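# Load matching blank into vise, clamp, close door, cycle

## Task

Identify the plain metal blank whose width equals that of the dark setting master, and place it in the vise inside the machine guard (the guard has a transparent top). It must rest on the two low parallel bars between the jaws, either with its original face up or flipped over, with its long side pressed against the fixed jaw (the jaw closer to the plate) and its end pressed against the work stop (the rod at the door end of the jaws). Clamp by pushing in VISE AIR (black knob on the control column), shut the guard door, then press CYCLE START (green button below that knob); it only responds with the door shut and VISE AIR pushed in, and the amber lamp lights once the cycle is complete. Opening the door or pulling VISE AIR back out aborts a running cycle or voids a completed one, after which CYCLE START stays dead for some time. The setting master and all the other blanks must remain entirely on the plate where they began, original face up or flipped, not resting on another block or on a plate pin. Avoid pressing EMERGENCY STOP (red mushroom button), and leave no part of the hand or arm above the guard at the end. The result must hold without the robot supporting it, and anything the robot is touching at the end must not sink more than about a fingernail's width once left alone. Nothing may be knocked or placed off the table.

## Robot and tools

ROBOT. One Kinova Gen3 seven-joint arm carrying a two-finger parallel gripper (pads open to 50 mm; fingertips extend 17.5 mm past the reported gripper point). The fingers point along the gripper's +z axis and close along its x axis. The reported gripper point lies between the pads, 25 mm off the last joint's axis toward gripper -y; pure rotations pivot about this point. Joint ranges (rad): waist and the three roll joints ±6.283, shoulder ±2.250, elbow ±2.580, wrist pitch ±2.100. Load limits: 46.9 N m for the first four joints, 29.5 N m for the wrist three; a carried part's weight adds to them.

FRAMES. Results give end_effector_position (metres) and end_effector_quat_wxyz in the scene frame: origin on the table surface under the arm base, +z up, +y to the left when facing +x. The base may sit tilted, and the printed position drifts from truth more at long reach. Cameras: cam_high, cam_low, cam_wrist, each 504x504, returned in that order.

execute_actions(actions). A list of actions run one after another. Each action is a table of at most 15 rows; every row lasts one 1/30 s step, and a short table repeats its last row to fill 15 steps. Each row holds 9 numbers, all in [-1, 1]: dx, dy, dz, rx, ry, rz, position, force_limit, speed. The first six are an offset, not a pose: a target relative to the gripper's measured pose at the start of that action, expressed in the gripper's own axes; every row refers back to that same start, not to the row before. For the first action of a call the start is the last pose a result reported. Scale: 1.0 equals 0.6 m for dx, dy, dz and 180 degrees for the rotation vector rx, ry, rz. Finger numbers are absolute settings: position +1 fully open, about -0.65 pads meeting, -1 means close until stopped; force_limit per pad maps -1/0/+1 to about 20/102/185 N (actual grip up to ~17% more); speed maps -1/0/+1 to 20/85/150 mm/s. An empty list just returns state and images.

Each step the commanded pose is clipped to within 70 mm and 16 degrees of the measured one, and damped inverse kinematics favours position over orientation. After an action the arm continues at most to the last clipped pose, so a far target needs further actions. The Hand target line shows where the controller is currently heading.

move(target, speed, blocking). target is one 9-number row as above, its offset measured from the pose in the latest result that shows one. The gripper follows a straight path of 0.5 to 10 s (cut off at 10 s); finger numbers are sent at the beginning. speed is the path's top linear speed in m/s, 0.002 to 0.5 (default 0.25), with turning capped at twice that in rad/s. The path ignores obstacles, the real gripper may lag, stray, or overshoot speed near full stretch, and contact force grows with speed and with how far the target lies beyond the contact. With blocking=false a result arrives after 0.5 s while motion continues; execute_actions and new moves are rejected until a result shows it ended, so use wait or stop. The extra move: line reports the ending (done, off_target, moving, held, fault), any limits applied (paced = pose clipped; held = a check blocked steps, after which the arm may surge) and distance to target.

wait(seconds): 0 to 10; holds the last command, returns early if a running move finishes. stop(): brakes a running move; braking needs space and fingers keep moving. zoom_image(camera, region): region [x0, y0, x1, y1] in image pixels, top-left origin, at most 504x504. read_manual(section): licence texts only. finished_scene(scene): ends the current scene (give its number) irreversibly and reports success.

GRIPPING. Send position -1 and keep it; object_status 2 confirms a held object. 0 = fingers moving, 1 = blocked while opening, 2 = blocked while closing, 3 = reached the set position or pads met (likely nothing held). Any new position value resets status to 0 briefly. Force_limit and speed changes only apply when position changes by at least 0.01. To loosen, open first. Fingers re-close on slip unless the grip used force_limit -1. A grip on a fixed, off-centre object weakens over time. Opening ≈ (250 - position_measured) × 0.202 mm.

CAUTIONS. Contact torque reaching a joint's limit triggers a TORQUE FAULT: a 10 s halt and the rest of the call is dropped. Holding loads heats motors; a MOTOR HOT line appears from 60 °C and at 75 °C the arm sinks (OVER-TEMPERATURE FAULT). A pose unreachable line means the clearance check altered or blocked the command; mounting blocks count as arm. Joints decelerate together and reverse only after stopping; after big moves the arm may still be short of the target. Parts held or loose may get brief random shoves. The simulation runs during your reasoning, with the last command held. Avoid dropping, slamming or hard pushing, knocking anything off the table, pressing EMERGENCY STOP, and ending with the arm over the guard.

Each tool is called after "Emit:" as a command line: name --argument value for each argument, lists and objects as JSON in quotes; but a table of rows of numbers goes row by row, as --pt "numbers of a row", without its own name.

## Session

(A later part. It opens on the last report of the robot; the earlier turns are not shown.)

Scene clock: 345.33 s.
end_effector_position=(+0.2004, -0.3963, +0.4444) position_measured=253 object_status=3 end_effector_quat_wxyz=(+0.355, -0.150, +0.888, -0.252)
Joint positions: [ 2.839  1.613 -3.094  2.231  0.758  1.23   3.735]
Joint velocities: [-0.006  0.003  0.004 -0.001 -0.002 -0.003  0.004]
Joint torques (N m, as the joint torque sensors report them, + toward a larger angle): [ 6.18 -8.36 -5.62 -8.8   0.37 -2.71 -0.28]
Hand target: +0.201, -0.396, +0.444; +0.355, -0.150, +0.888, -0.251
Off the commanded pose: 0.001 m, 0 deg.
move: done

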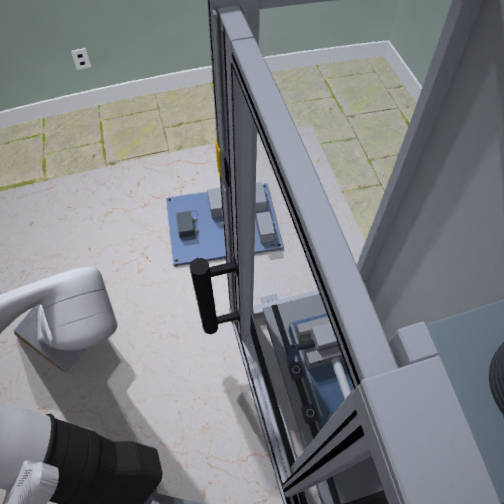

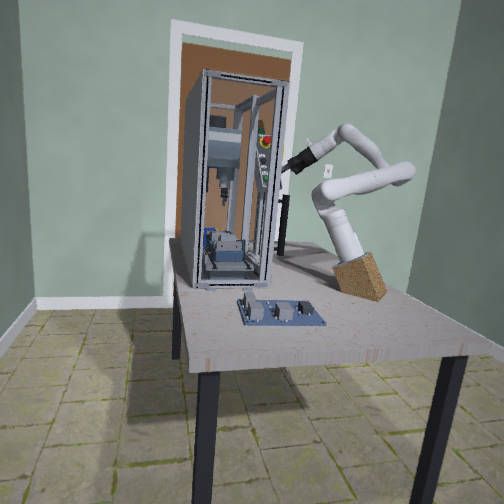

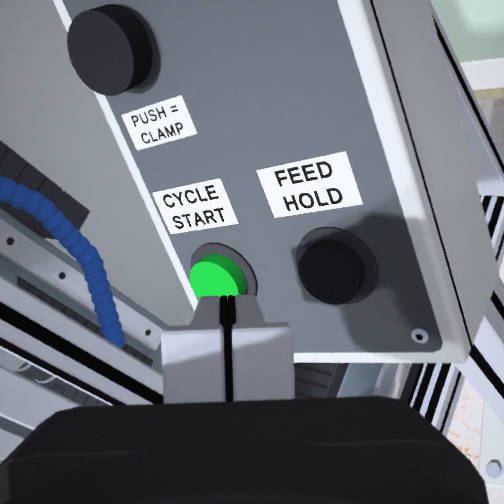

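Emit:
move --target '[0,0,0.097,0,0,0,-1,0,0]' --speed 0.02

Emit:
move --target '[0,0,-0.1,0,0,0,-1,0,0]' --speed 0.1

Emit:
wait --seconds 8

Scene clock: 348.87 s.
end_effector_position=(+0.2402, -0.4168, +0.4095) position_measured=253 object_status=3 end_effector_quat_wxyz=(+0.355, -0.148, +0.888, -0.253)
Joint positions: [ 2.774  1.544 -2.985  2.331  0.922  1.077  3.623]
Joint velocities: [-0.001  0.    -0.002  0.001  0.002  0.001 -0.003]
Joint torques (N m, as the joint torque sensors report them, + toward a larger angle): [ 4.49 -9.5  -4.99 -8.13  1.12 -3.36 -0.22]
Hand target: +0.242, -0.416, +0.408; +0.355, -0.150, +0.888, -0.252
Off the commanded pose: 0.002 m, 0 deg.
move: done

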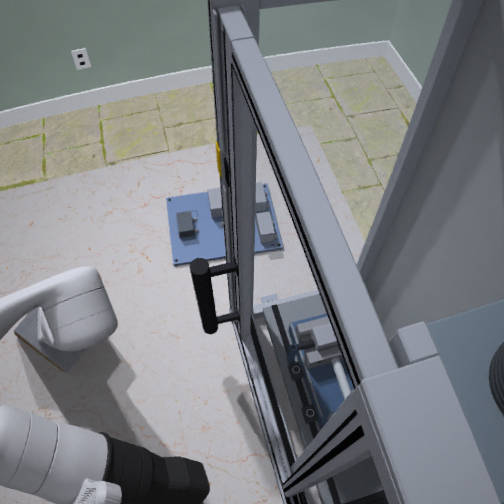

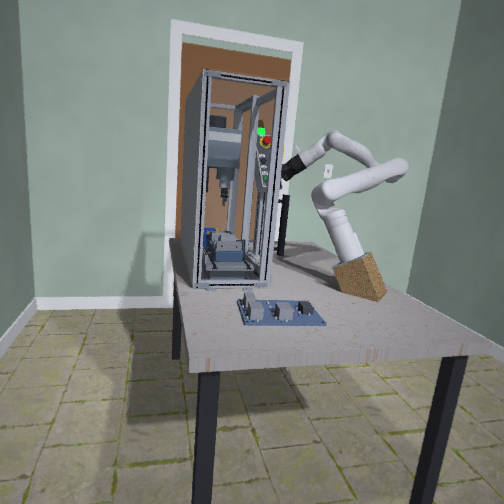

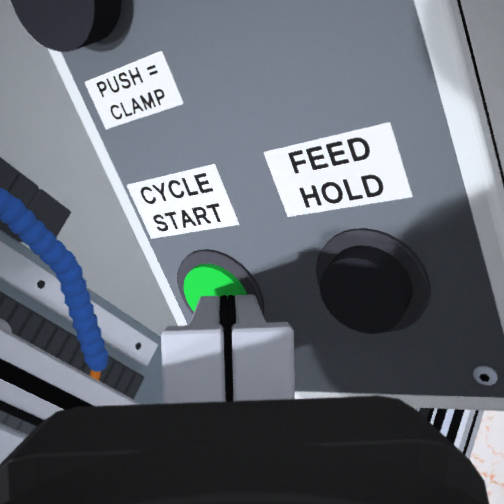

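Scene clock: 349.80 s.
end_effector_position=(+0.1980, -0.3962, +0.4464) position_measured=253 object_status=3 end_effector_quat_wxyz=(+0.355, -0.148, +0.888, -0.253)
Joint positions: [ 2.845  1.616 -3.096  2.227  0.752  1.234  3.74 ]
Joint velocities: [ 0.002  0.003 -0.001 -0.001  0.     0.002 -0.002]
Joint torques (N m, as the joint torque sensors report them, + toward a larger angle): [ 6.17 -8.77 -5.78 -9.01  0.21 -3.28  0.18]
Hand target: +0.198, -0.396, +0.446; +0.355, -0.148, +0.888, -0.253
Off the commanded pose: 0.000 m, 0 deg.
move: done

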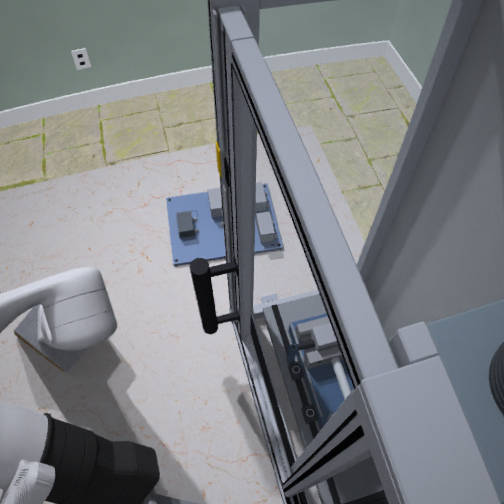

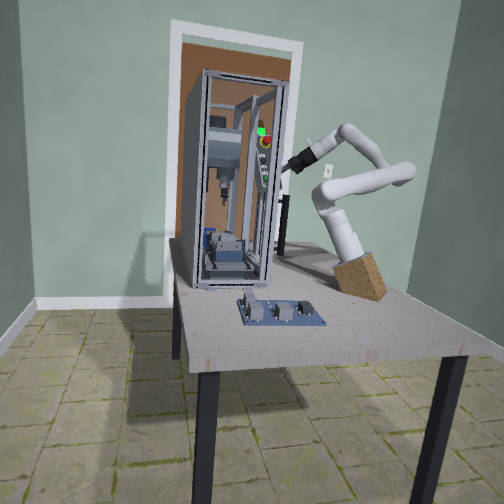

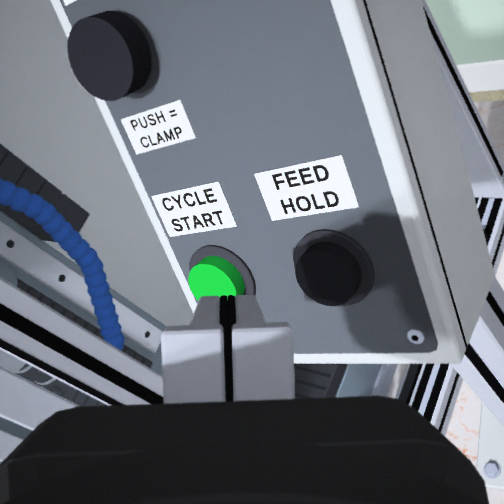

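Scene clock: 357.80 s.
end_effector_position=(+0.1978, -0.3962, +0.4464) position_measured=253 object_status=3 end_effector_quat_wxyz=(+0.355, -0.148, +0.888, -0.253)
Joint positions: [ 2.846  1.617 -3.096  2.226  0.752  1.234  3.74 ]
Joint velocities: [-0.     0.     0.    -0.     0.     0.001 -0.   ]
Joint torques (N m, as the joint torque sensors report them, + toward a larger angle): [ 6.1  -8.69 -5.5  -8.91  0.44 -2.85 -0.1 ]
Hand target: +0.198, -0.396, +0.446; +0.355, -0.148, +0.888, -0.253
Off the commanded pose: 0.000 m, 0 deg.
wait: 8.00 s; at rest by 0.17 s

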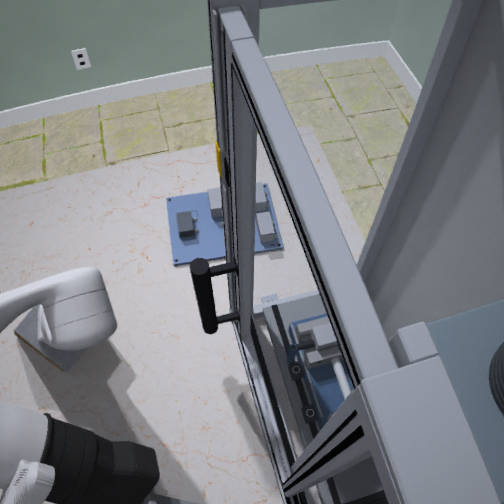

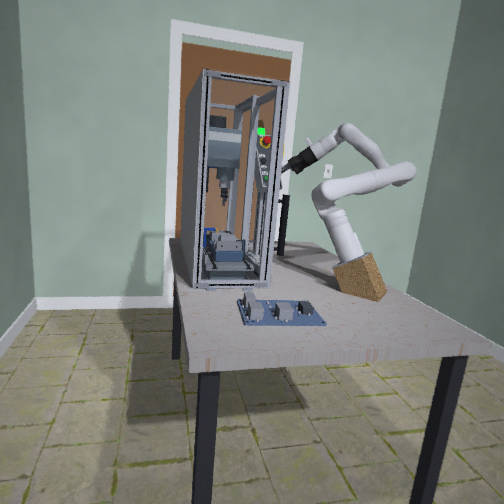

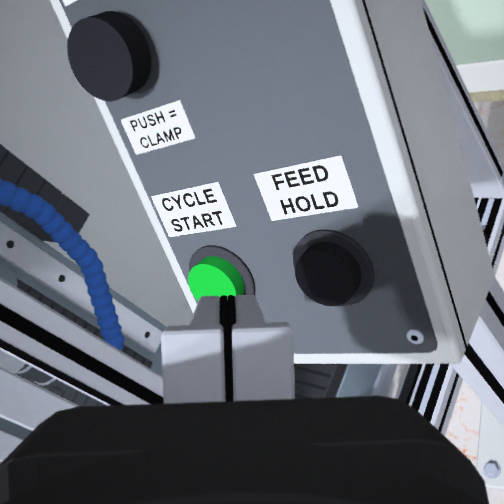

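Running. The arm is below the guard top.

Emit:
wait --seconds 10

Emit:
zoom_image --camera "cam_low" --region '[190, 60, 440, 290]'

Scene clock: 368.13 s.
end_effector_position=(+0.1978, -0.3962, +0.4464) position_measured=253 object_status=3 end_effector_quat_wxyz=(+0.355, -0.148, +0.888, -0.253)
Joint positions: [ 2.846  1.617 -3.096  2.226  0.752  1.234  3.74 ]
Joint velocities: [-0.    -0.     0.    -0.     0.    -0.002 -0.   ]
Joint torques (N m, as the joint torque sensors report them, + toward a larger angle): [ 6.31 -8.67 -4.94 -8.94  0.35 -2.76 -0.13]
Hand target: +0.198, -0.396, +0.446; +0.355, -0.148, +0.888, -0.253
Off the commanded pose: 0.000 m, 0 deg.
wait: 10.00 s; at rest from the start

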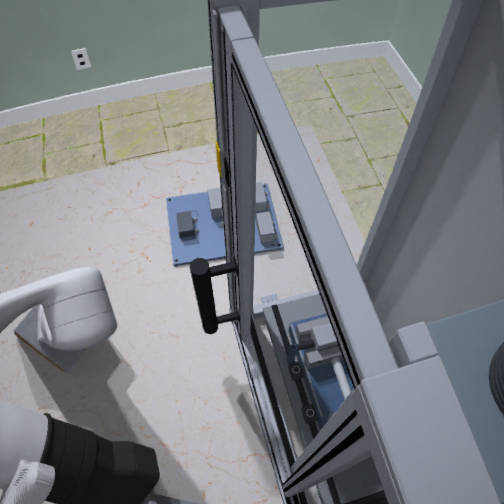

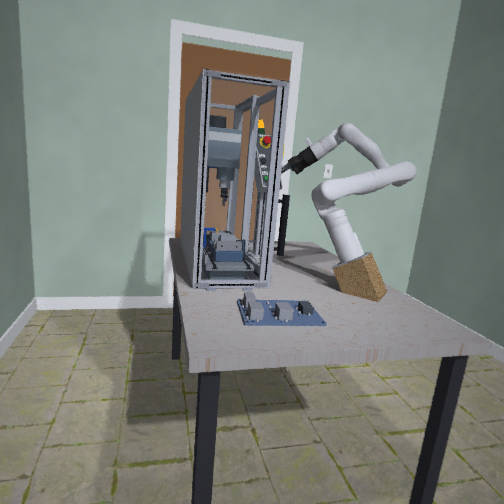

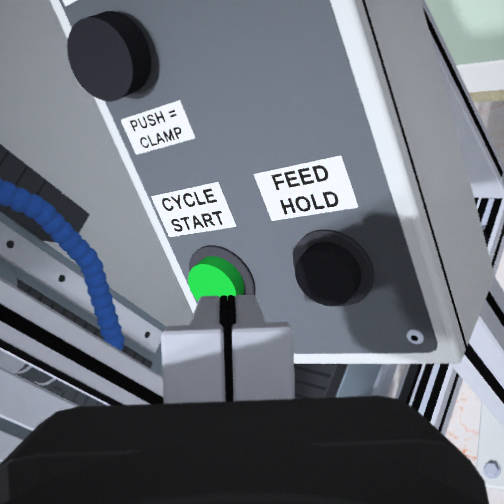

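Region (190, 60, 440, 290) of cam_low's 504x504 image, scaled by 2.016, with more detail than that image has; it fills the top 464 rows of this view, and the rest is white.

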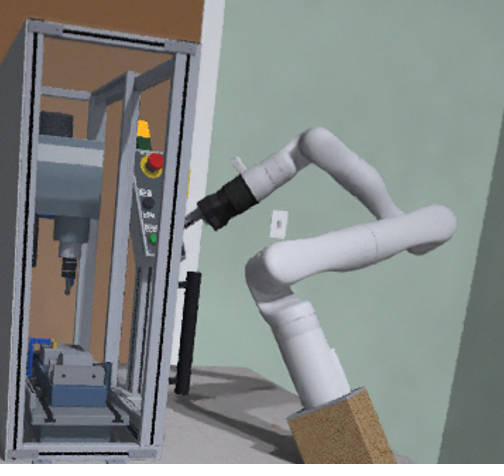

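Emit:
finished_scene --scene 1

The scene is finished: the task was done.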